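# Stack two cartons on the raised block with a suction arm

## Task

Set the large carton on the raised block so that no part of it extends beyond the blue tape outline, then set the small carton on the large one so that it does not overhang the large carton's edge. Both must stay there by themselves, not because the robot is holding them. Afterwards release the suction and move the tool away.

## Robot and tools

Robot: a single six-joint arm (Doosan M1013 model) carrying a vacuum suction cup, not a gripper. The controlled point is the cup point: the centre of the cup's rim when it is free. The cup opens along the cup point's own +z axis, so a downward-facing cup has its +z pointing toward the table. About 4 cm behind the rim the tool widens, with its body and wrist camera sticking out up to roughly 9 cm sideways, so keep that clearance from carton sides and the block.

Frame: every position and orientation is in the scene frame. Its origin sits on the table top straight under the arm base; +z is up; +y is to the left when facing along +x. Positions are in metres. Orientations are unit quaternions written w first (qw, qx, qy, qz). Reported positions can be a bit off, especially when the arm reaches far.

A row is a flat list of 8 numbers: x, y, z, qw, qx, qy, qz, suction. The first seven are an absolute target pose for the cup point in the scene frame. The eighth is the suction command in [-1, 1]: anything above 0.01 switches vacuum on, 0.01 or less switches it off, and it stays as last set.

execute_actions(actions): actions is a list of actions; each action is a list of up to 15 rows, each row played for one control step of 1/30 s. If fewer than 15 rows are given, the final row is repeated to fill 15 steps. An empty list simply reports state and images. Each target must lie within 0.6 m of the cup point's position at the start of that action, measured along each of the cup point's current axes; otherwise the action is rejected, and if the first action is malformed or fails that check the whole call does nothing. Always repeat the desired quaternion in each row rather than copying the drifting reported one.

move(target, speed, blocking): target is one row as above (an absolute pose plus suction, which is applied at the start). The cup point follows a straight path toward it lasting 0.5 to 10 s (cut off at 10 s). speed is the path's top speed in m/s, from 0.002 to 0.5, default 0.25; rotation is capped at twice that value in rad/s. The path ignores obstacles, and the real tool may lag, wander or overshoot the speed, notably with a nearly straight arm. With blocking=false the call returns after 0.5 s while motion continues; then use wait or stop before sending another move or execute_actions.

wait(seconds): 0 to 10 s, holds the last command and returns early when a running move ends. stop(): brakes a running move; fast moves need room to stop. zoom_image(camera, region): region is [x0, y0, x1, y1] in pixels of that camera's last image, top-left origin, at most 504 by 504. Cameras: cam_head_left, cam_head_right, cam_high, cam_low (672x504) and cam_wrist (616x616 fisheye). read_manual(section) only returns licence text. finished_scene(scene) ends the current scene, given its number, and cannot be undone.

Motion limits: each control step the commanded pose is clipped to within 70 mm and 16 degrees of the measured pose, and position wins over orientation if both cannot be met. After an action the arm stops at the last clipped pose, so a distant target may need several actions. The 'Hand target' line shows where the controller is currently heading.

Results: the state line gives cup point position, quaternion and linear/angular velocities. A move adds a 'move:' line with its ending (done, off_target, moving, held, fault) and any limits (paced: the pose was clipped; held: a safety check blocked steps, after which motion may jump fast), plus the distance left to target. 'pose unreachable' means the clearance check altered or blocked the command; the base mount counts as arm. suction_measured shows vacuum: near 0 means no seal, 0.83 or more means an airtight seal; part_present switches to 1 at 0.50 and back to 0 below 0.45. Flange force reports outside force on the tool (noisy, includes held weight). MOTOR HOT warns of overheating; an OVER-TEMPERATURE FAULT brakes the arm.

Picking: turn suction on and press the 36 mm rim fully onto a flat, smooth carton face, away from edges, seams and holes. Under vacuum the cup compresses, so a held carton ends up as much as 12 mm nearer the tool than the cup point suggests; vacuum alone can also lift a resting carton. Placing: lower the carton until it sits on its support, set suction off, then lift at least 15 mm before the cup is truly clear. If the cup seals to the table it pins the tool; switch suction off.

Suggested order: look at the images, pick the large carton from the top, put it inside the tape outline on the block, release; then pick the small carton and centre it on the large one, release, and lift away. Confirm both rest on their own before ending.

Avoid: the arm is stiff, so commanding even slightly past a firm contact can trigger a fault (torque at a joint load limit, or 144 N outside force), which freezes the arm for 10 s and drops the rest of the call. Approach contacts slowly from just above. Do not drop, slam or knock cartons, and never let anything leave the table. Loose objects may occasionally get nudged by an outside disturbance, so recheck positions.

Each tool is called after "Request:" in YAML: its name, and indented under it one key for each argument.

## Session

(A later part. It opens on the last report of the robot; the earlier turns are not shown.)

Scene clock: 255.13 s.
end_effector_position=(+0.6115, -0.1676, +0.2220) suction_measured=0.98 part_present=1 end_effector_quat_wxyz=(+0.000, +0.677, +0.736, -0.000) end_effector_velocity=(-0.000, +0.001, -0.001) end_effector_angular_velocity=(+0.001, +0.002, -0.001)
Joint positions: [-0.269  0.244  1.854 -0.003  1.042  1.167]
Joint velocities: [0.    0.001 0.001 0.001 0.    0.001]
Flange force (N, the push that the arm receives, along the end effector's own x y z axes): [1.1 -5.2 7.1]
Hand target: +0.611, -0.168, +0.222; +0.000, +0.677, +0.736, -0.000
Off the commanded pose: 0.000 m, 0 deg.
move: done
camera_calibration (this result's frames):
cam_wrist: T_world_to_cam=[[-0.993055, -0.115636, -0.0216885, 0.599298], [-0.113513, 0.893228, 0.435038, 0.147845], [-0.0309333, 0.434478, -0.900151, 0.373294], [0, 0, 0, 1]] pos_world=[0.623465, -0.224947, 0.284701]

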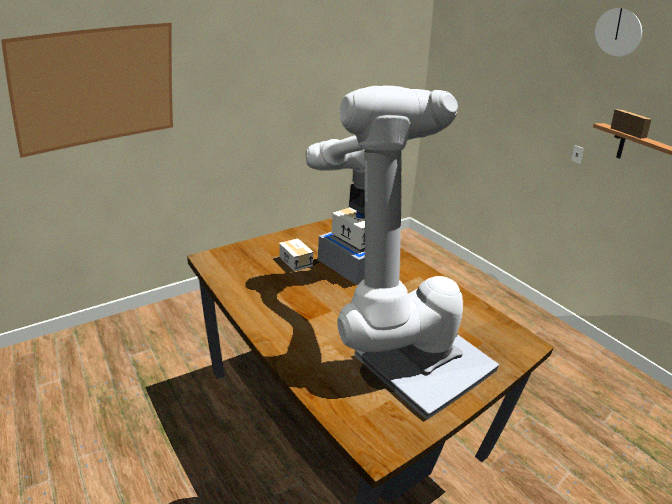

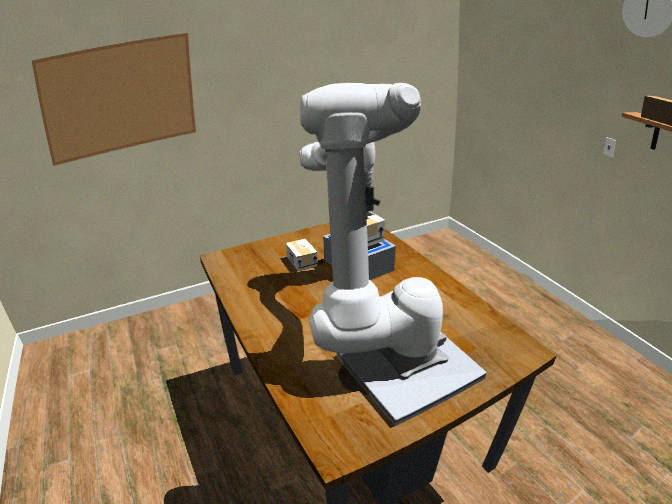

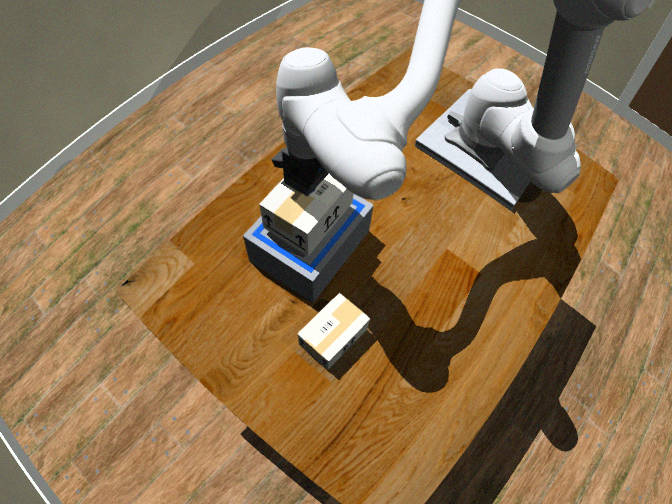

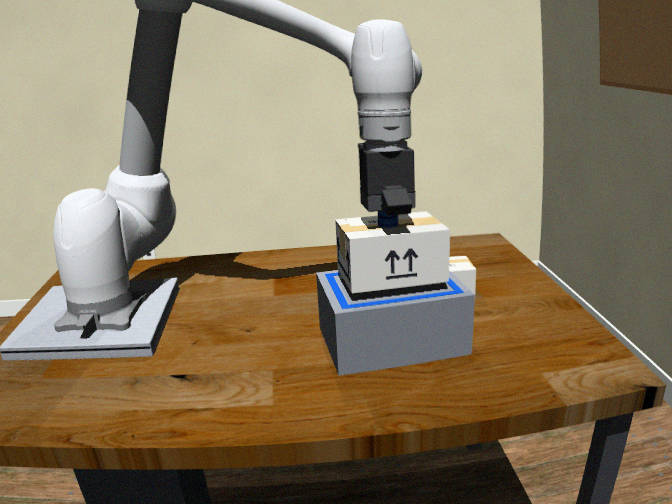

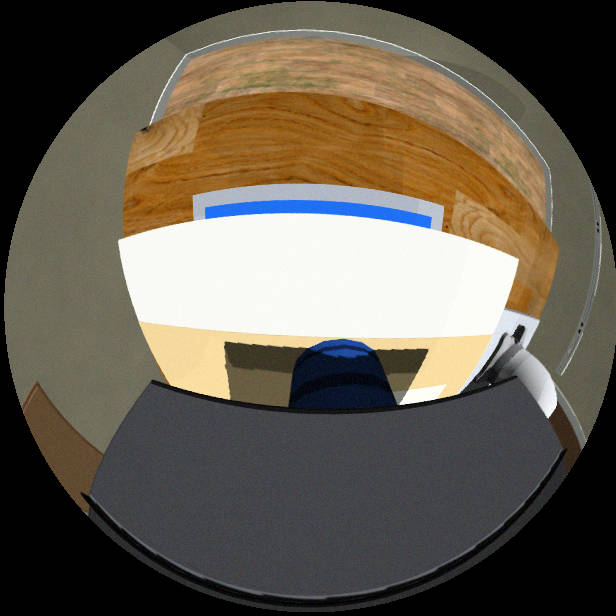

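Request:
move:
  target: [0.6118, -0.1676, 0.209, 0, 0.6765, 0.7364, 0, 1]
  speed: 0.03

Scene clock: 274.23 s.
end_effector_position=(+0.6118, -0.1676, +0.2090) suction_measured=0.98 part_present=1 end_effector_quat_wxyz=(+0.000, +0.677, +0.736, +0.000) end_effector_velocity=(-0.000, +0.001, +0.002) end_effector_angular_velocity=(+0.001, -0.001, +0.001)
Joint positions: [-0.269  0.256  1.866 -0.003  1.019  1.167]
Joint velocities: [ 0.001 -0.002 -0.001  0.001  0.002 -0.001]
Flange force (N, the push that the arm receives, along the end effector's own x y z axes): [3.3 -6.3 5.5]
Hand target: +0.612, -0.168, +0.209; +0.000, +0.677, +0.736, -0.000
Off the commanded pose: 0.000 m, 0 deg.
move: done
camera_calibration (this result's frames):
cam_wrist: T_world_to_cam=[[-0.993053, -0.115633, -0.0217767, 0.599319], [-0.113546, 0.893187, 0.435114, 0.153549], [-0.0308628, 0.434564, -0.900112, 0.361606], [0, 0, 0, 1]] pos_world=[0.623751, -0.224988, 0.271726]

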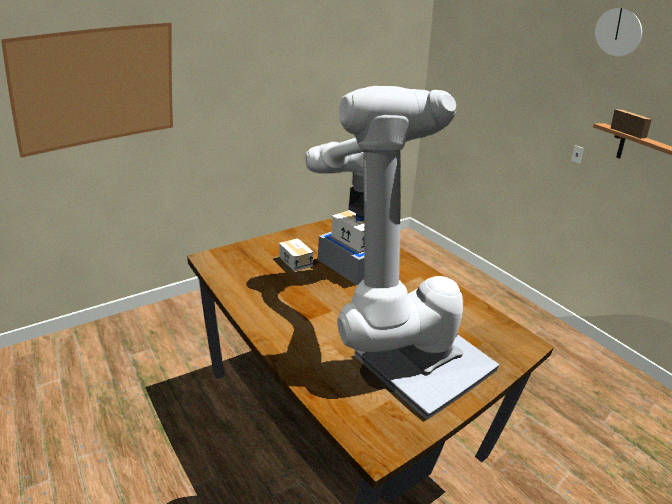

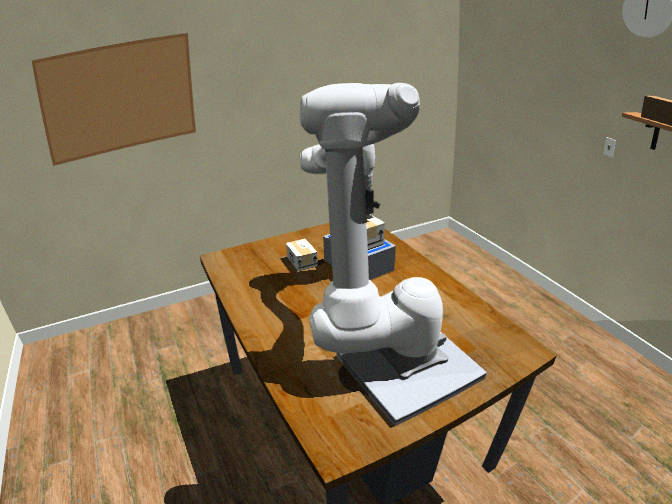

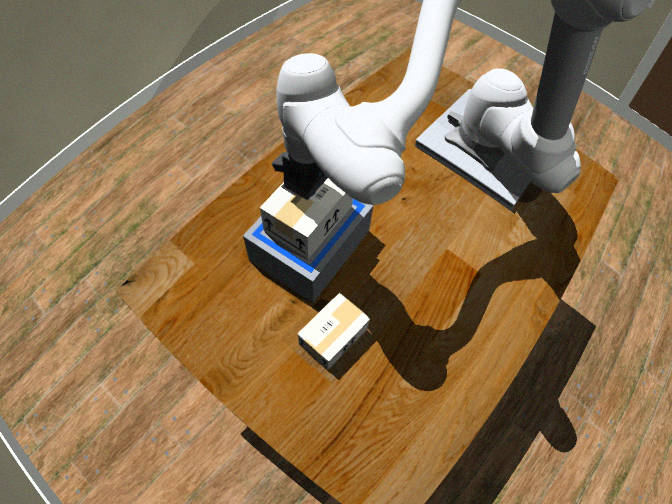

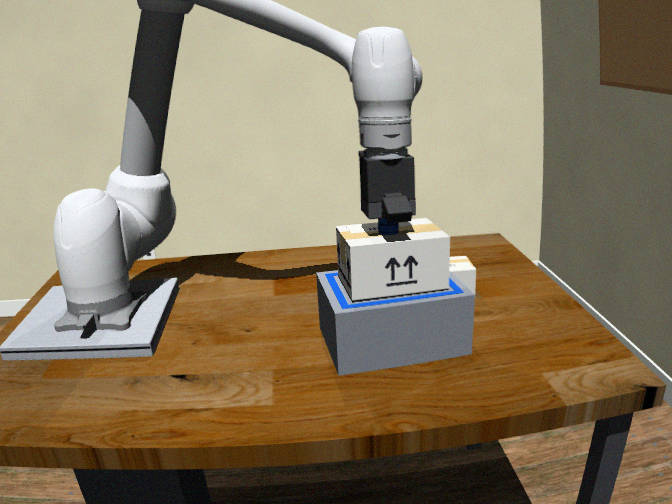

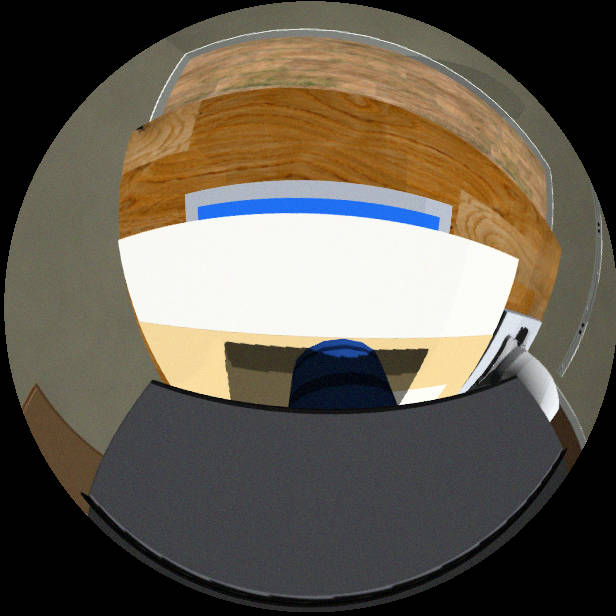

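Request:
zoom_image:
  camera: "cam_low"
  region: [310, 250, 480, 330]

Request:
zoom_image:
  camera: "cam_high"
  region: [235, 180, 385, 290]

Region (310, 250, 480, 330) of cam_low's 672x504 image, scaled by 2.965, with more detail than that image has; it fills the top 237 rows of this view, and the rest is white.

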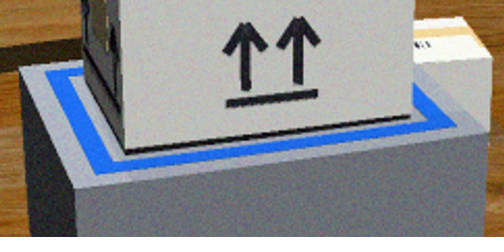

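Region (235, 180, 385, 290) of cam_high's 672x504 image, scaled by 3.360, with more detail than that image has; it fills the top 370 rows of this view, and the rest is white.

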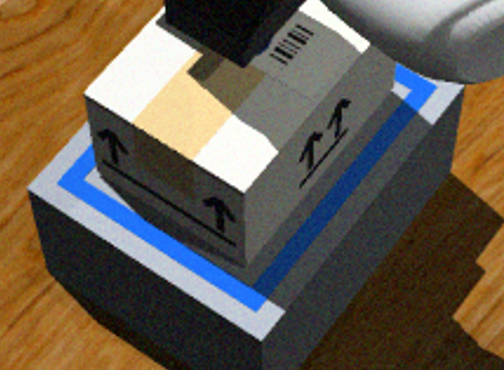

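Request:
move:
  target: [0.6118, -0.1676, 0.2055, 0, 0.6765, 0.7364, 0, 1]
  speed: 0.01

Scene clock: 281.70 s.
end_effector_position=(+0.6118, -0.1676, +0.2055) suction_measured=0.98 part_present=1 end_effector_quat_wxyz=(+0.000, +0.677, +0.736, -0.000) end_effector_velocity=(-0.000, +0.000, -0.000) end_effector_angular_velocity=(+0.001, +0.002, -0.000)
Joint positions: [-0.269  0.259  1.869 -0.003  1.013  1.167]
Joint velocities: [ 0.     0.001 -0.     0.     0.001  0.   ]
Flange force (N, the push that the arm receives, along the end effector's own x y z axes): [2.4 -6.7 6.1]
Hand target: +0.612, -0.168, +0.206; +0.000, +0.677, +0.736, -0.000
Off the commanded pose: 0.000 m, 0 deg.
move: done
camera_calibration (this result's frames):
cam_wrist: T_world_to_cam=[[-0.993056, -0.115615, -0.0217369, 0.599257], [-0.113514, 0.893202, 0.435092, 0.155024], [-0.0308879, 0.434538, -0.900123, 0.358424], [0, 0, 0, 1]] pos_world=[0.623764, -0.224933, 0.268202]

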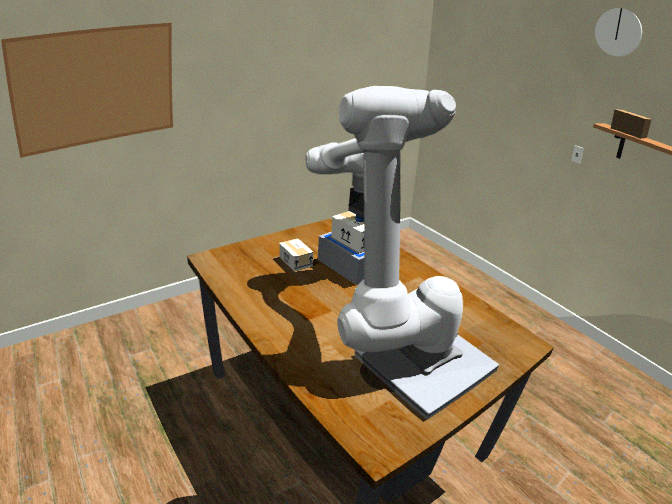

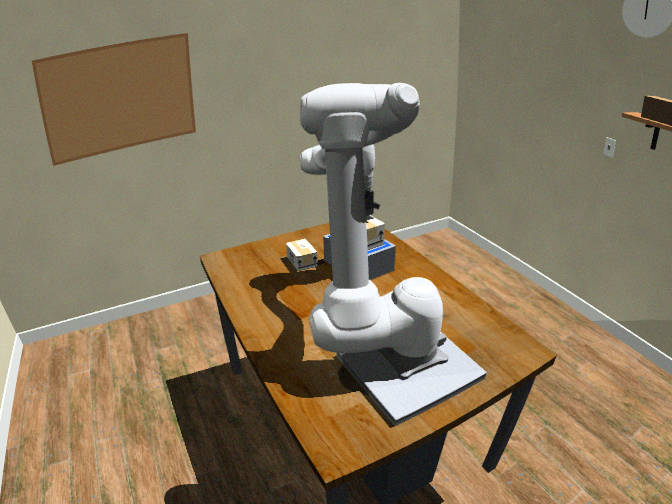

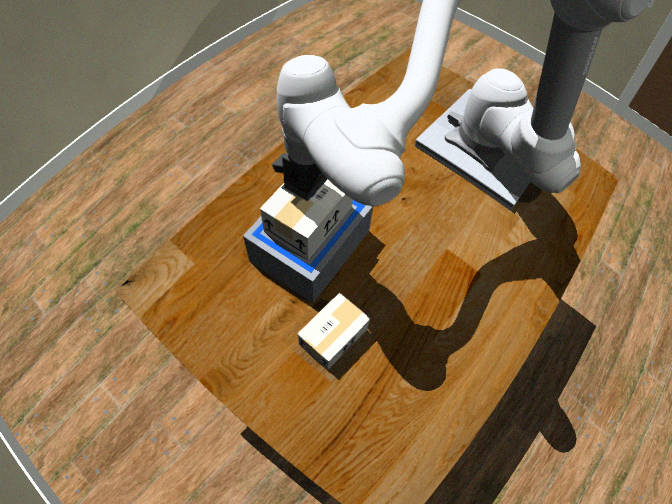

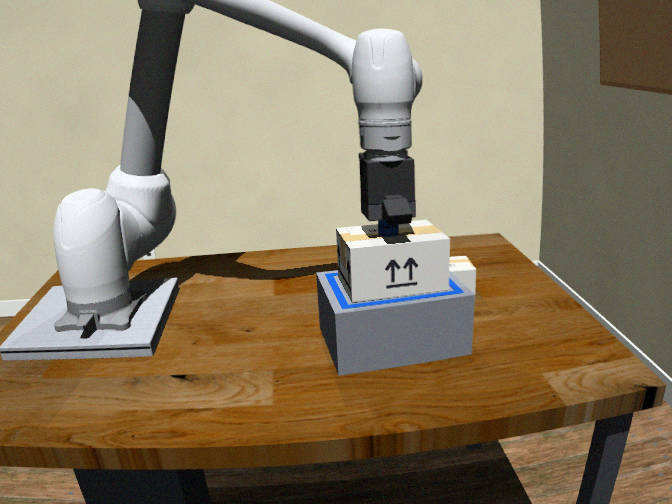

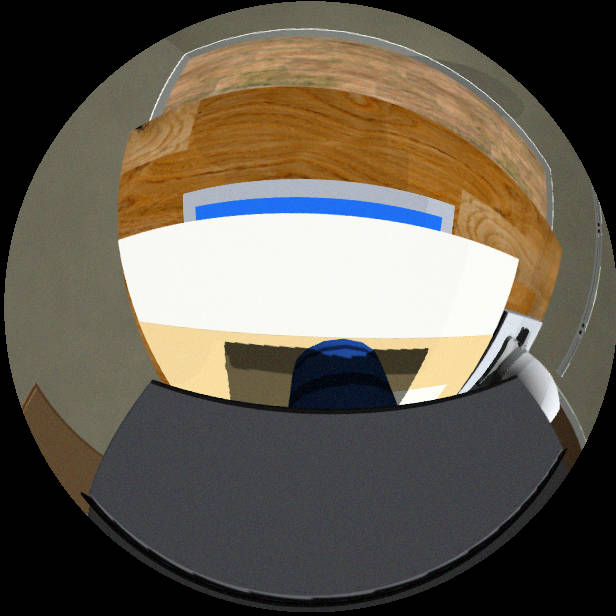

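Request:
move:
  target: [0.6118, -0.1676, 0.204, 0, 0.6765, 0.7364, 0, 1]
  speed: 0.005

Scene clock: 284.57 s.
end_effector_position=(+0.6118, -0.1676, +0.2041) suction_measured=0.98 part_present=1 end_effector_quat_wxyz=(+0.000, +0.677, +0.736, +0.000) end_effector_velocity=(-0.000, +0.001, -0.002) end_effector_angular_velocity=(+0.002, +0.004, +0.000)
Joint positions: [-0.269  0.26   1.871 -0.003  1.01   1.167]
Joint velocities: [ 0.     0.003  0.     0.001  0.001 -0.   ]
Flange force (N, the push that the arm receives, along the end effector's own x y z axes): [0.3 -15.5 -28.8]
Hand target: +0.612, -0.168, +0.204; +0.000, +0.677, +0.736, -0.000
Off the commanded pose: 0.000 m, 0 deg.
move: done
camera_calibration (this result's frames):
cam_wrist: T_world_to_cam=[[-0.993052, -0.11562, -0.0219079, 0.599276], [-0.113594, 0.893226, 0.435022, 0.155696], [-0.0307285, 0.434488, -0.900153, 0.357082], [0, 0, 0, 1]] pos_world=[0.623771, -0.224932, 0.266826]

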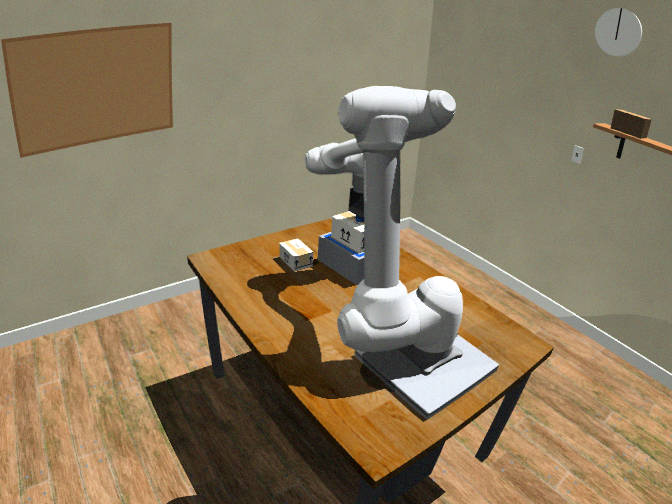

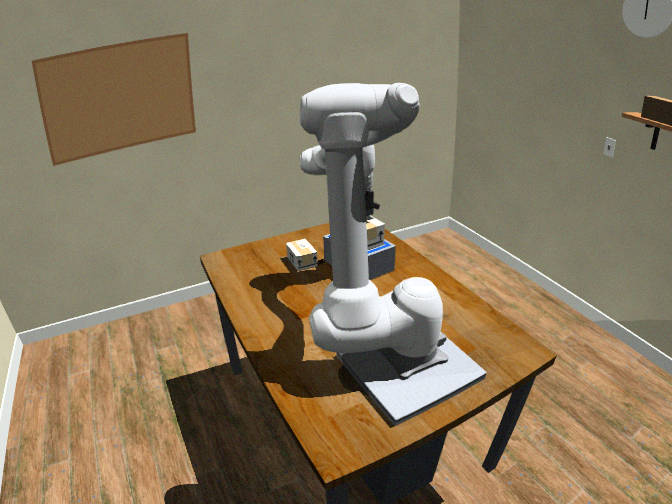

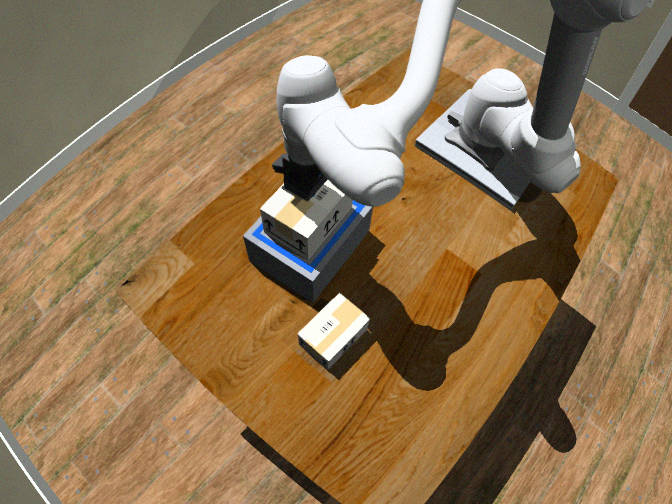

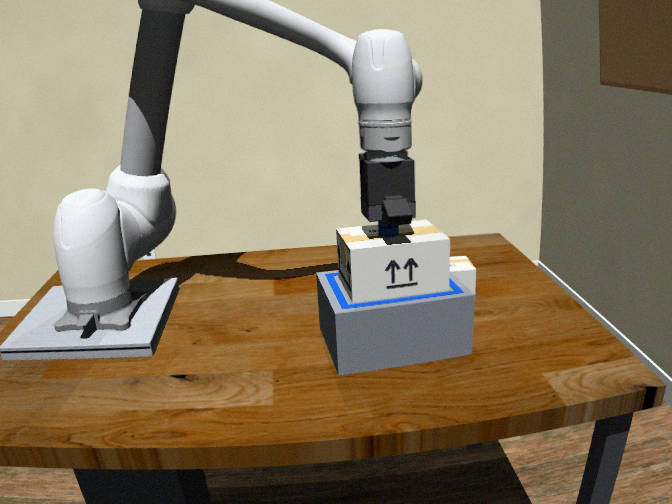

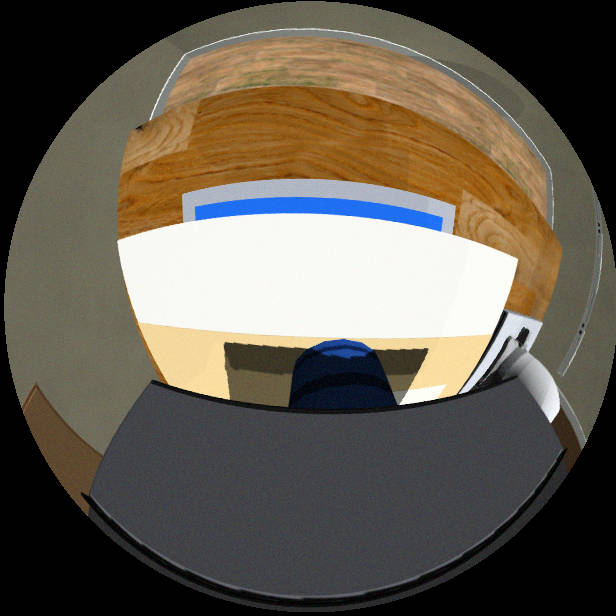

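Request:
execute_actions:
  actions:
    - [[0.6118, -0.1676, 0.2049, 0, 0.6765, 0.7364, 0, -1]]

Scene clock: 287.57 s.
end_effector_position=(+0.6118, -0.1676, +0.2048) suction_measured=0.01 part_present=0 end_effector_quat_wxyz=(-0.000, +0.677, +0.736, -0.000) end_effector_velocity=(-0.000, -0.001, -0.001) end_effector_angular_velocity=(+0.000, +0.002, -0.002)
Joint positions: [-0.269  0.26   1.87  -0.003  1.012  1.167]
Joint velocities: [-0.002  0.001 -0.    -0.     0.001  0.   ]
Flange force (N, the push that the arm receives, along the end effector's own x y z axes): [-1.9 -5.5 -15.1]
Hand target: +0.612, -0.168, +0.205; -0.000, +0.677, +0.736, -0.000
Off the commanded pose: 0.000 m, 0 deg.
camera_calibration (this result's frames):
cam_wrist: T_world_to_cam=[[-0.993059, -0.115615, -0.0216059, 0.599223], [-0.113454, 0.893181, 0.43515, 0.15528], [-0.0310117, 0.434581, -0.900099, 0.357867], [0, 0, 0, 1]] pos_world=[0.623779, -0.224936, 0.267492]

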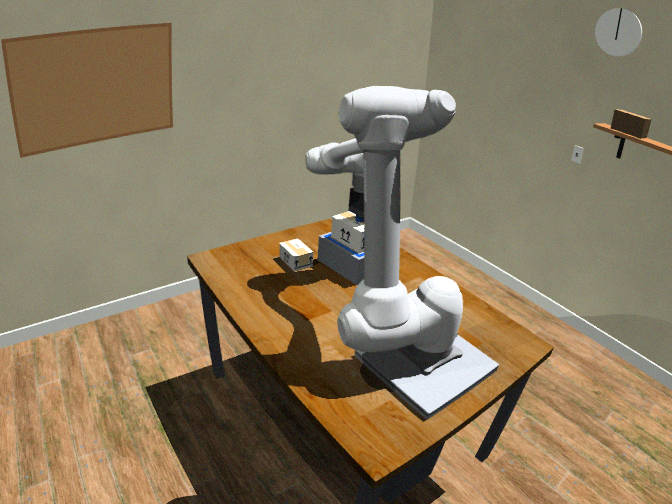

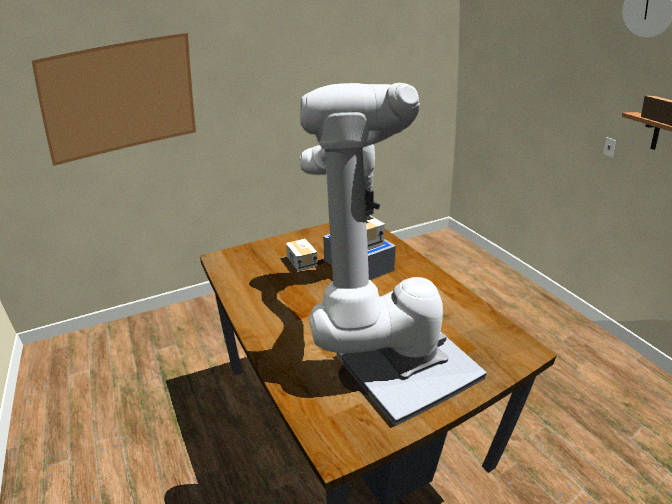

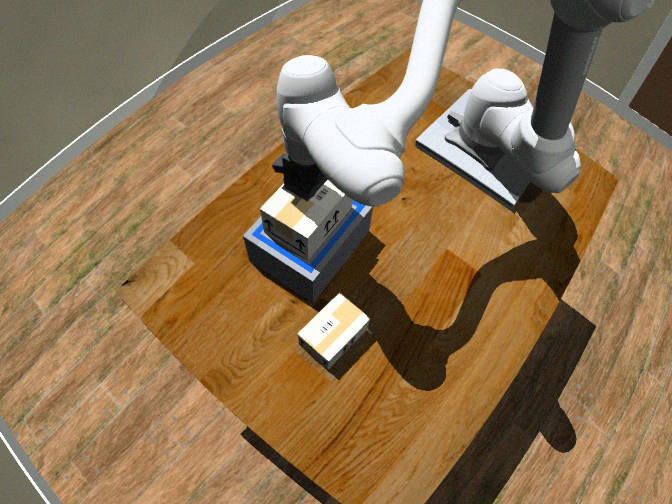

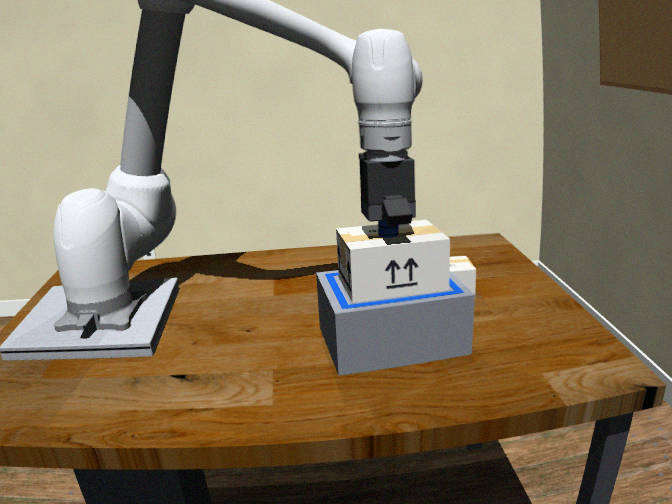

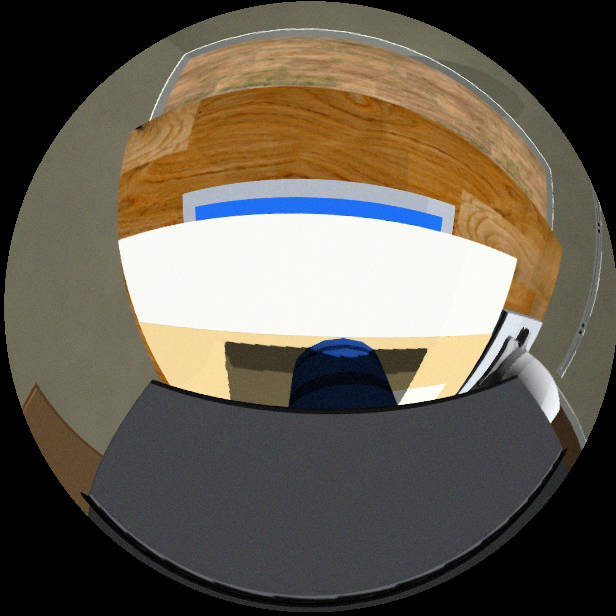

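Request:
move:
  target: [0.6118, -0.1676, 0.245, 0, 0.6765, 0.7364, 0, -1]
  speed: 0.12

Request:
move:
  target: [0.74, -0.005, 0.25, 0, 0.7212, 0.6928, 0, -1]
  speed: 0.3

Request:
move:
  target: [0.778, 0.035, 0.125, 0, 0.7212, 0.6928, 0, -1]
  speed: 0.2

Scene clock: 315.60 s.
end_effector_position=(+0.6118, -0.1677, +0.2449) suction_measured=0.01 part_present=0 end_effector_quat_wxyz=(-0.000, +0.677, +0.736, -0.000) end_effector_velocity=(+0.000, +0.001, -0.001) end_effector_angular_velocity=(+0.002, +0.000, +0.002)
Joint positions: [-0.269  0.226  1.831 -0.002  1.084  1.167]
Joint velocities: [ 0.001  0.001  0.     0.002 -0.    -0.002]
Flange force (N, the push that the arm receives, along the end effector's own x y z axes): [1.6 -8.1 -2.4]
Hand target: +0.612, -0.168, +0.245; -0.000, +0.677, +0.736, +0.000
Off the commanded pose: 0.000 m, 0 deg.
move: done
camera_calibration (this result's frames):
cam_wrist: T_world_to_cam=[[-0.993082, -0.115404, -0.0216855, 0.600113], [-0.113301, 0.893231, 0.435088, 0.137827], [-0.0308407, 0.434535, -0.900127, 0.393937], [0, 0, 0, 1]] pos_world=[0.623727, -0.225036, 0.30764]

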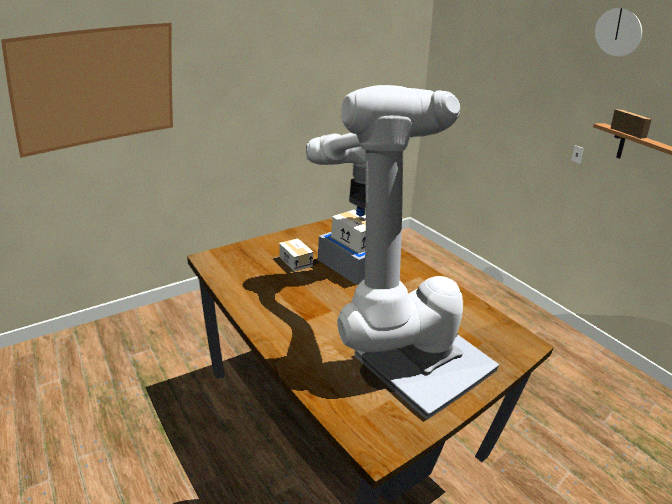

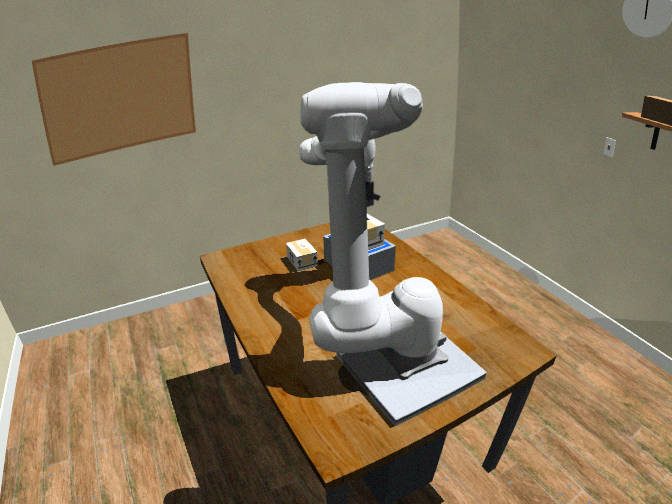

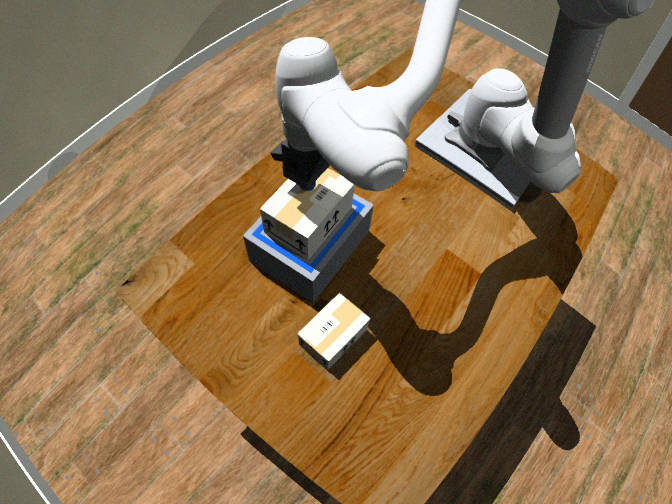

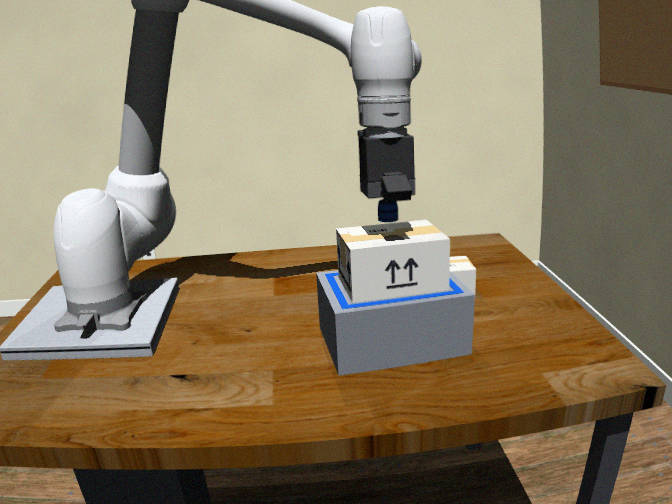

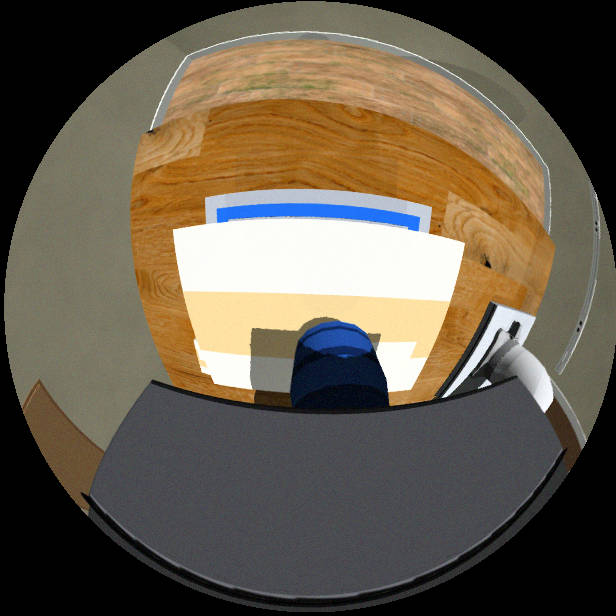

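Scene clock: 316.70 s.
end_effector_position=(+0.7400, -0.0052, +0.2501) suction_measured=0.01 part_present=0 end_effector_quat_wxyz=(-0.000, +0.721, +0.693, +0.000) end_effector_velocity=(-0.000, -0.001, -0.000) end_effector_angular_velocity=(-0.002, +0.001, +0.001)
Joint positions: [-0.     0.378  1.613 -0.002  1.15   1.56 ]
Joint velocities: [-0.001 -0.     0.001 -0.002  0.    -0.   ]
Flange force (N, the push that the arm receives, along the end effector's own x y z axes): [0.2 -6.3 -1.7]
Hand target: +0.740, -0.005, +0.250; -0.000, +0.721, +0.693, +0.000
Off the commanded pose: 0.000 m, 0 deg.
move: done
camera_calibration (this result's frames):
cam_wrist: T_world_to_cam=[[-0.999723, 0.00905494, -0.0217432, 0.751895], [-0.00130937, 0.900354, 0.435155, -0.077868], [0.0235169, 0.435063, -0.900093, 0.291719], [0, 0, 0, 1]] pos_world=[0.744724, -0.0636158, 0.312808]

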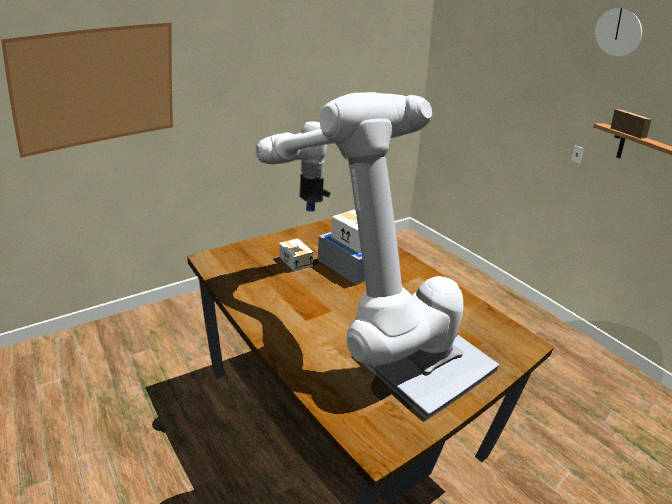

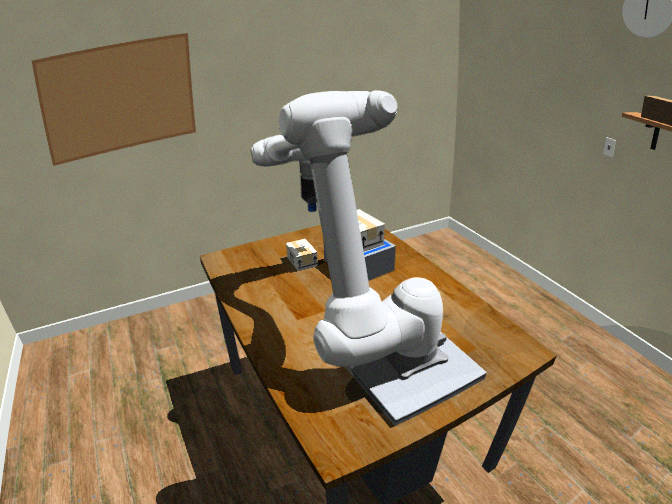

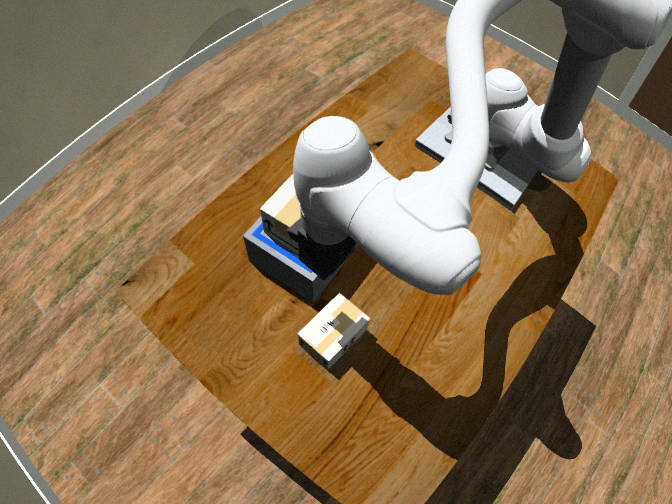

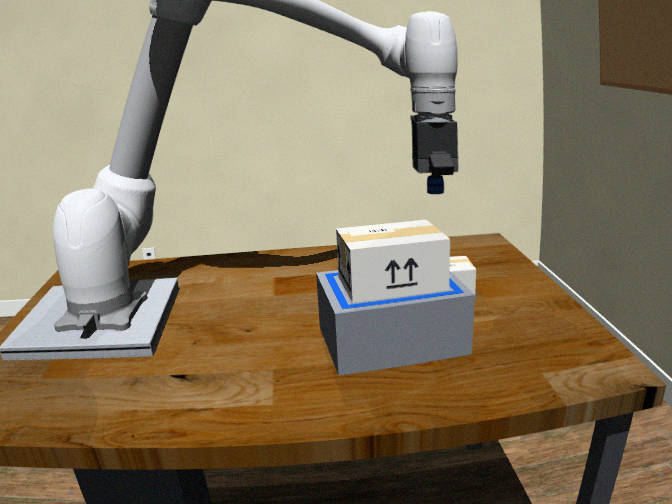

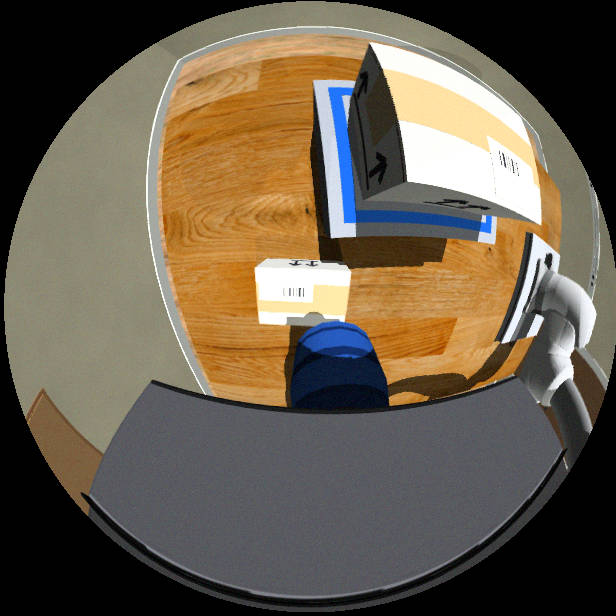

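Scene clock: 317.70 s.
end_effector_position=(+0.7781, +0.0349, +0.1252) suction_measured=0.01 part_present=0 end_effector_quat_wxyz=(+0.000, +0.721, +0.693, +0.000) end_effector_velocity=(+0.001, +0.000, +0.000) end_effector_angular_velocity=(+0.001, -0.002, -0.002)
Joint positions: [ 0.053  0.531  1.631 -0.003  0.979  1.614]
Joint velocities: [-0.     0.    -0.001  0.002 -0.002  0.001]
Flange force (N, the push that the arm receives, along the end effector's own x y z axes): [-3.1 -9.4 -2.7]
Hand target: +0.778, +0.035, +0.125; -0.000, +0.721, +0.693, -0.000
Off the commanded pose: 0.000 m, 0 deg.
move: done
camera_calibration (this result's frames):
cam_wrist: T_world_to_cam=[[-0.999721, 0.00903795, -0.0218425, 0.786866], [-0.00136614, 0.900387, 0.435088, -0.0595754], [0.023599, 0.434996, -0.900123, 0.160839], [0, 0, 0, 1]] pos_world=[0.782769, -0.023435, 0.187882]

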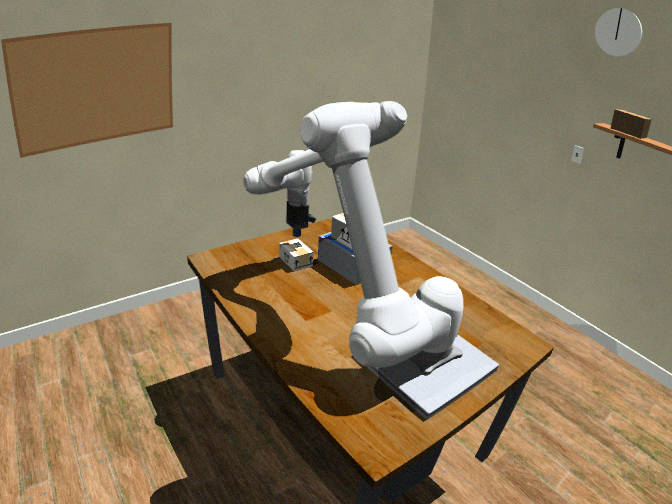

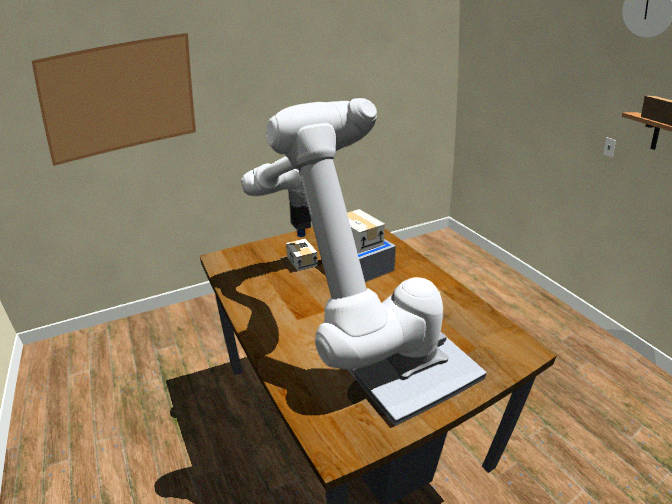

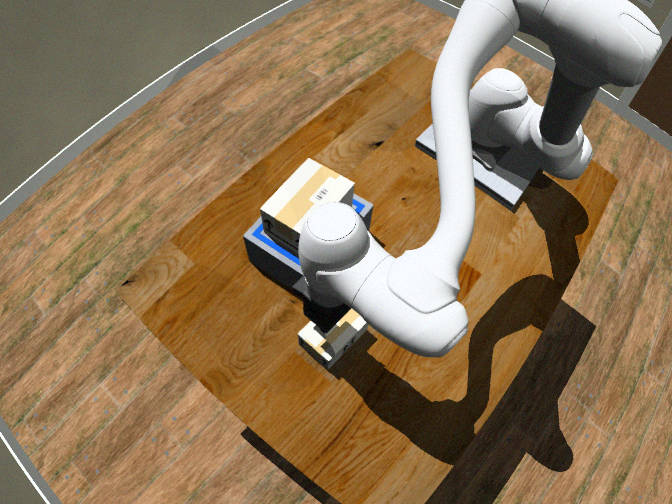

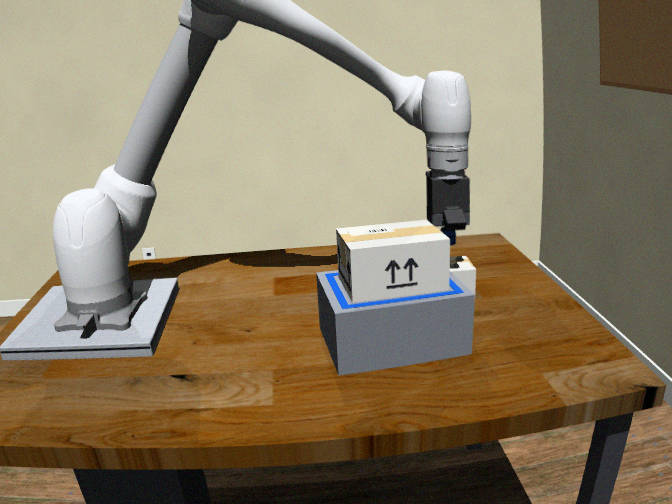

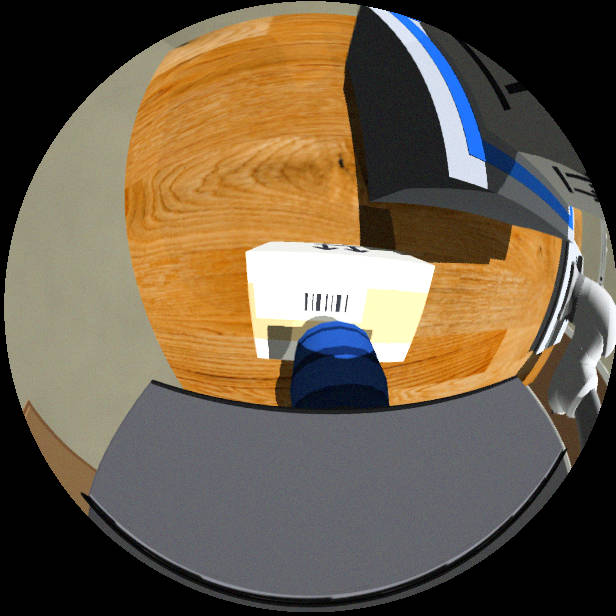

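Request:
zoom_image:
  camera: "cam_wrist"
  region: [230, 225, 450, 375]

Region (230, 225, 450, 375) of cam_wrist's 616x616 image, scaled by 2.291, with more detail than that image has; it fills the top 344 rows of this view, and the rest is white.

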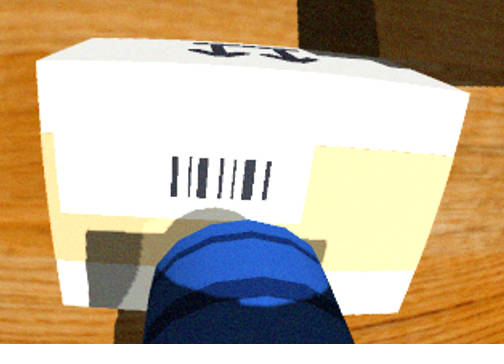

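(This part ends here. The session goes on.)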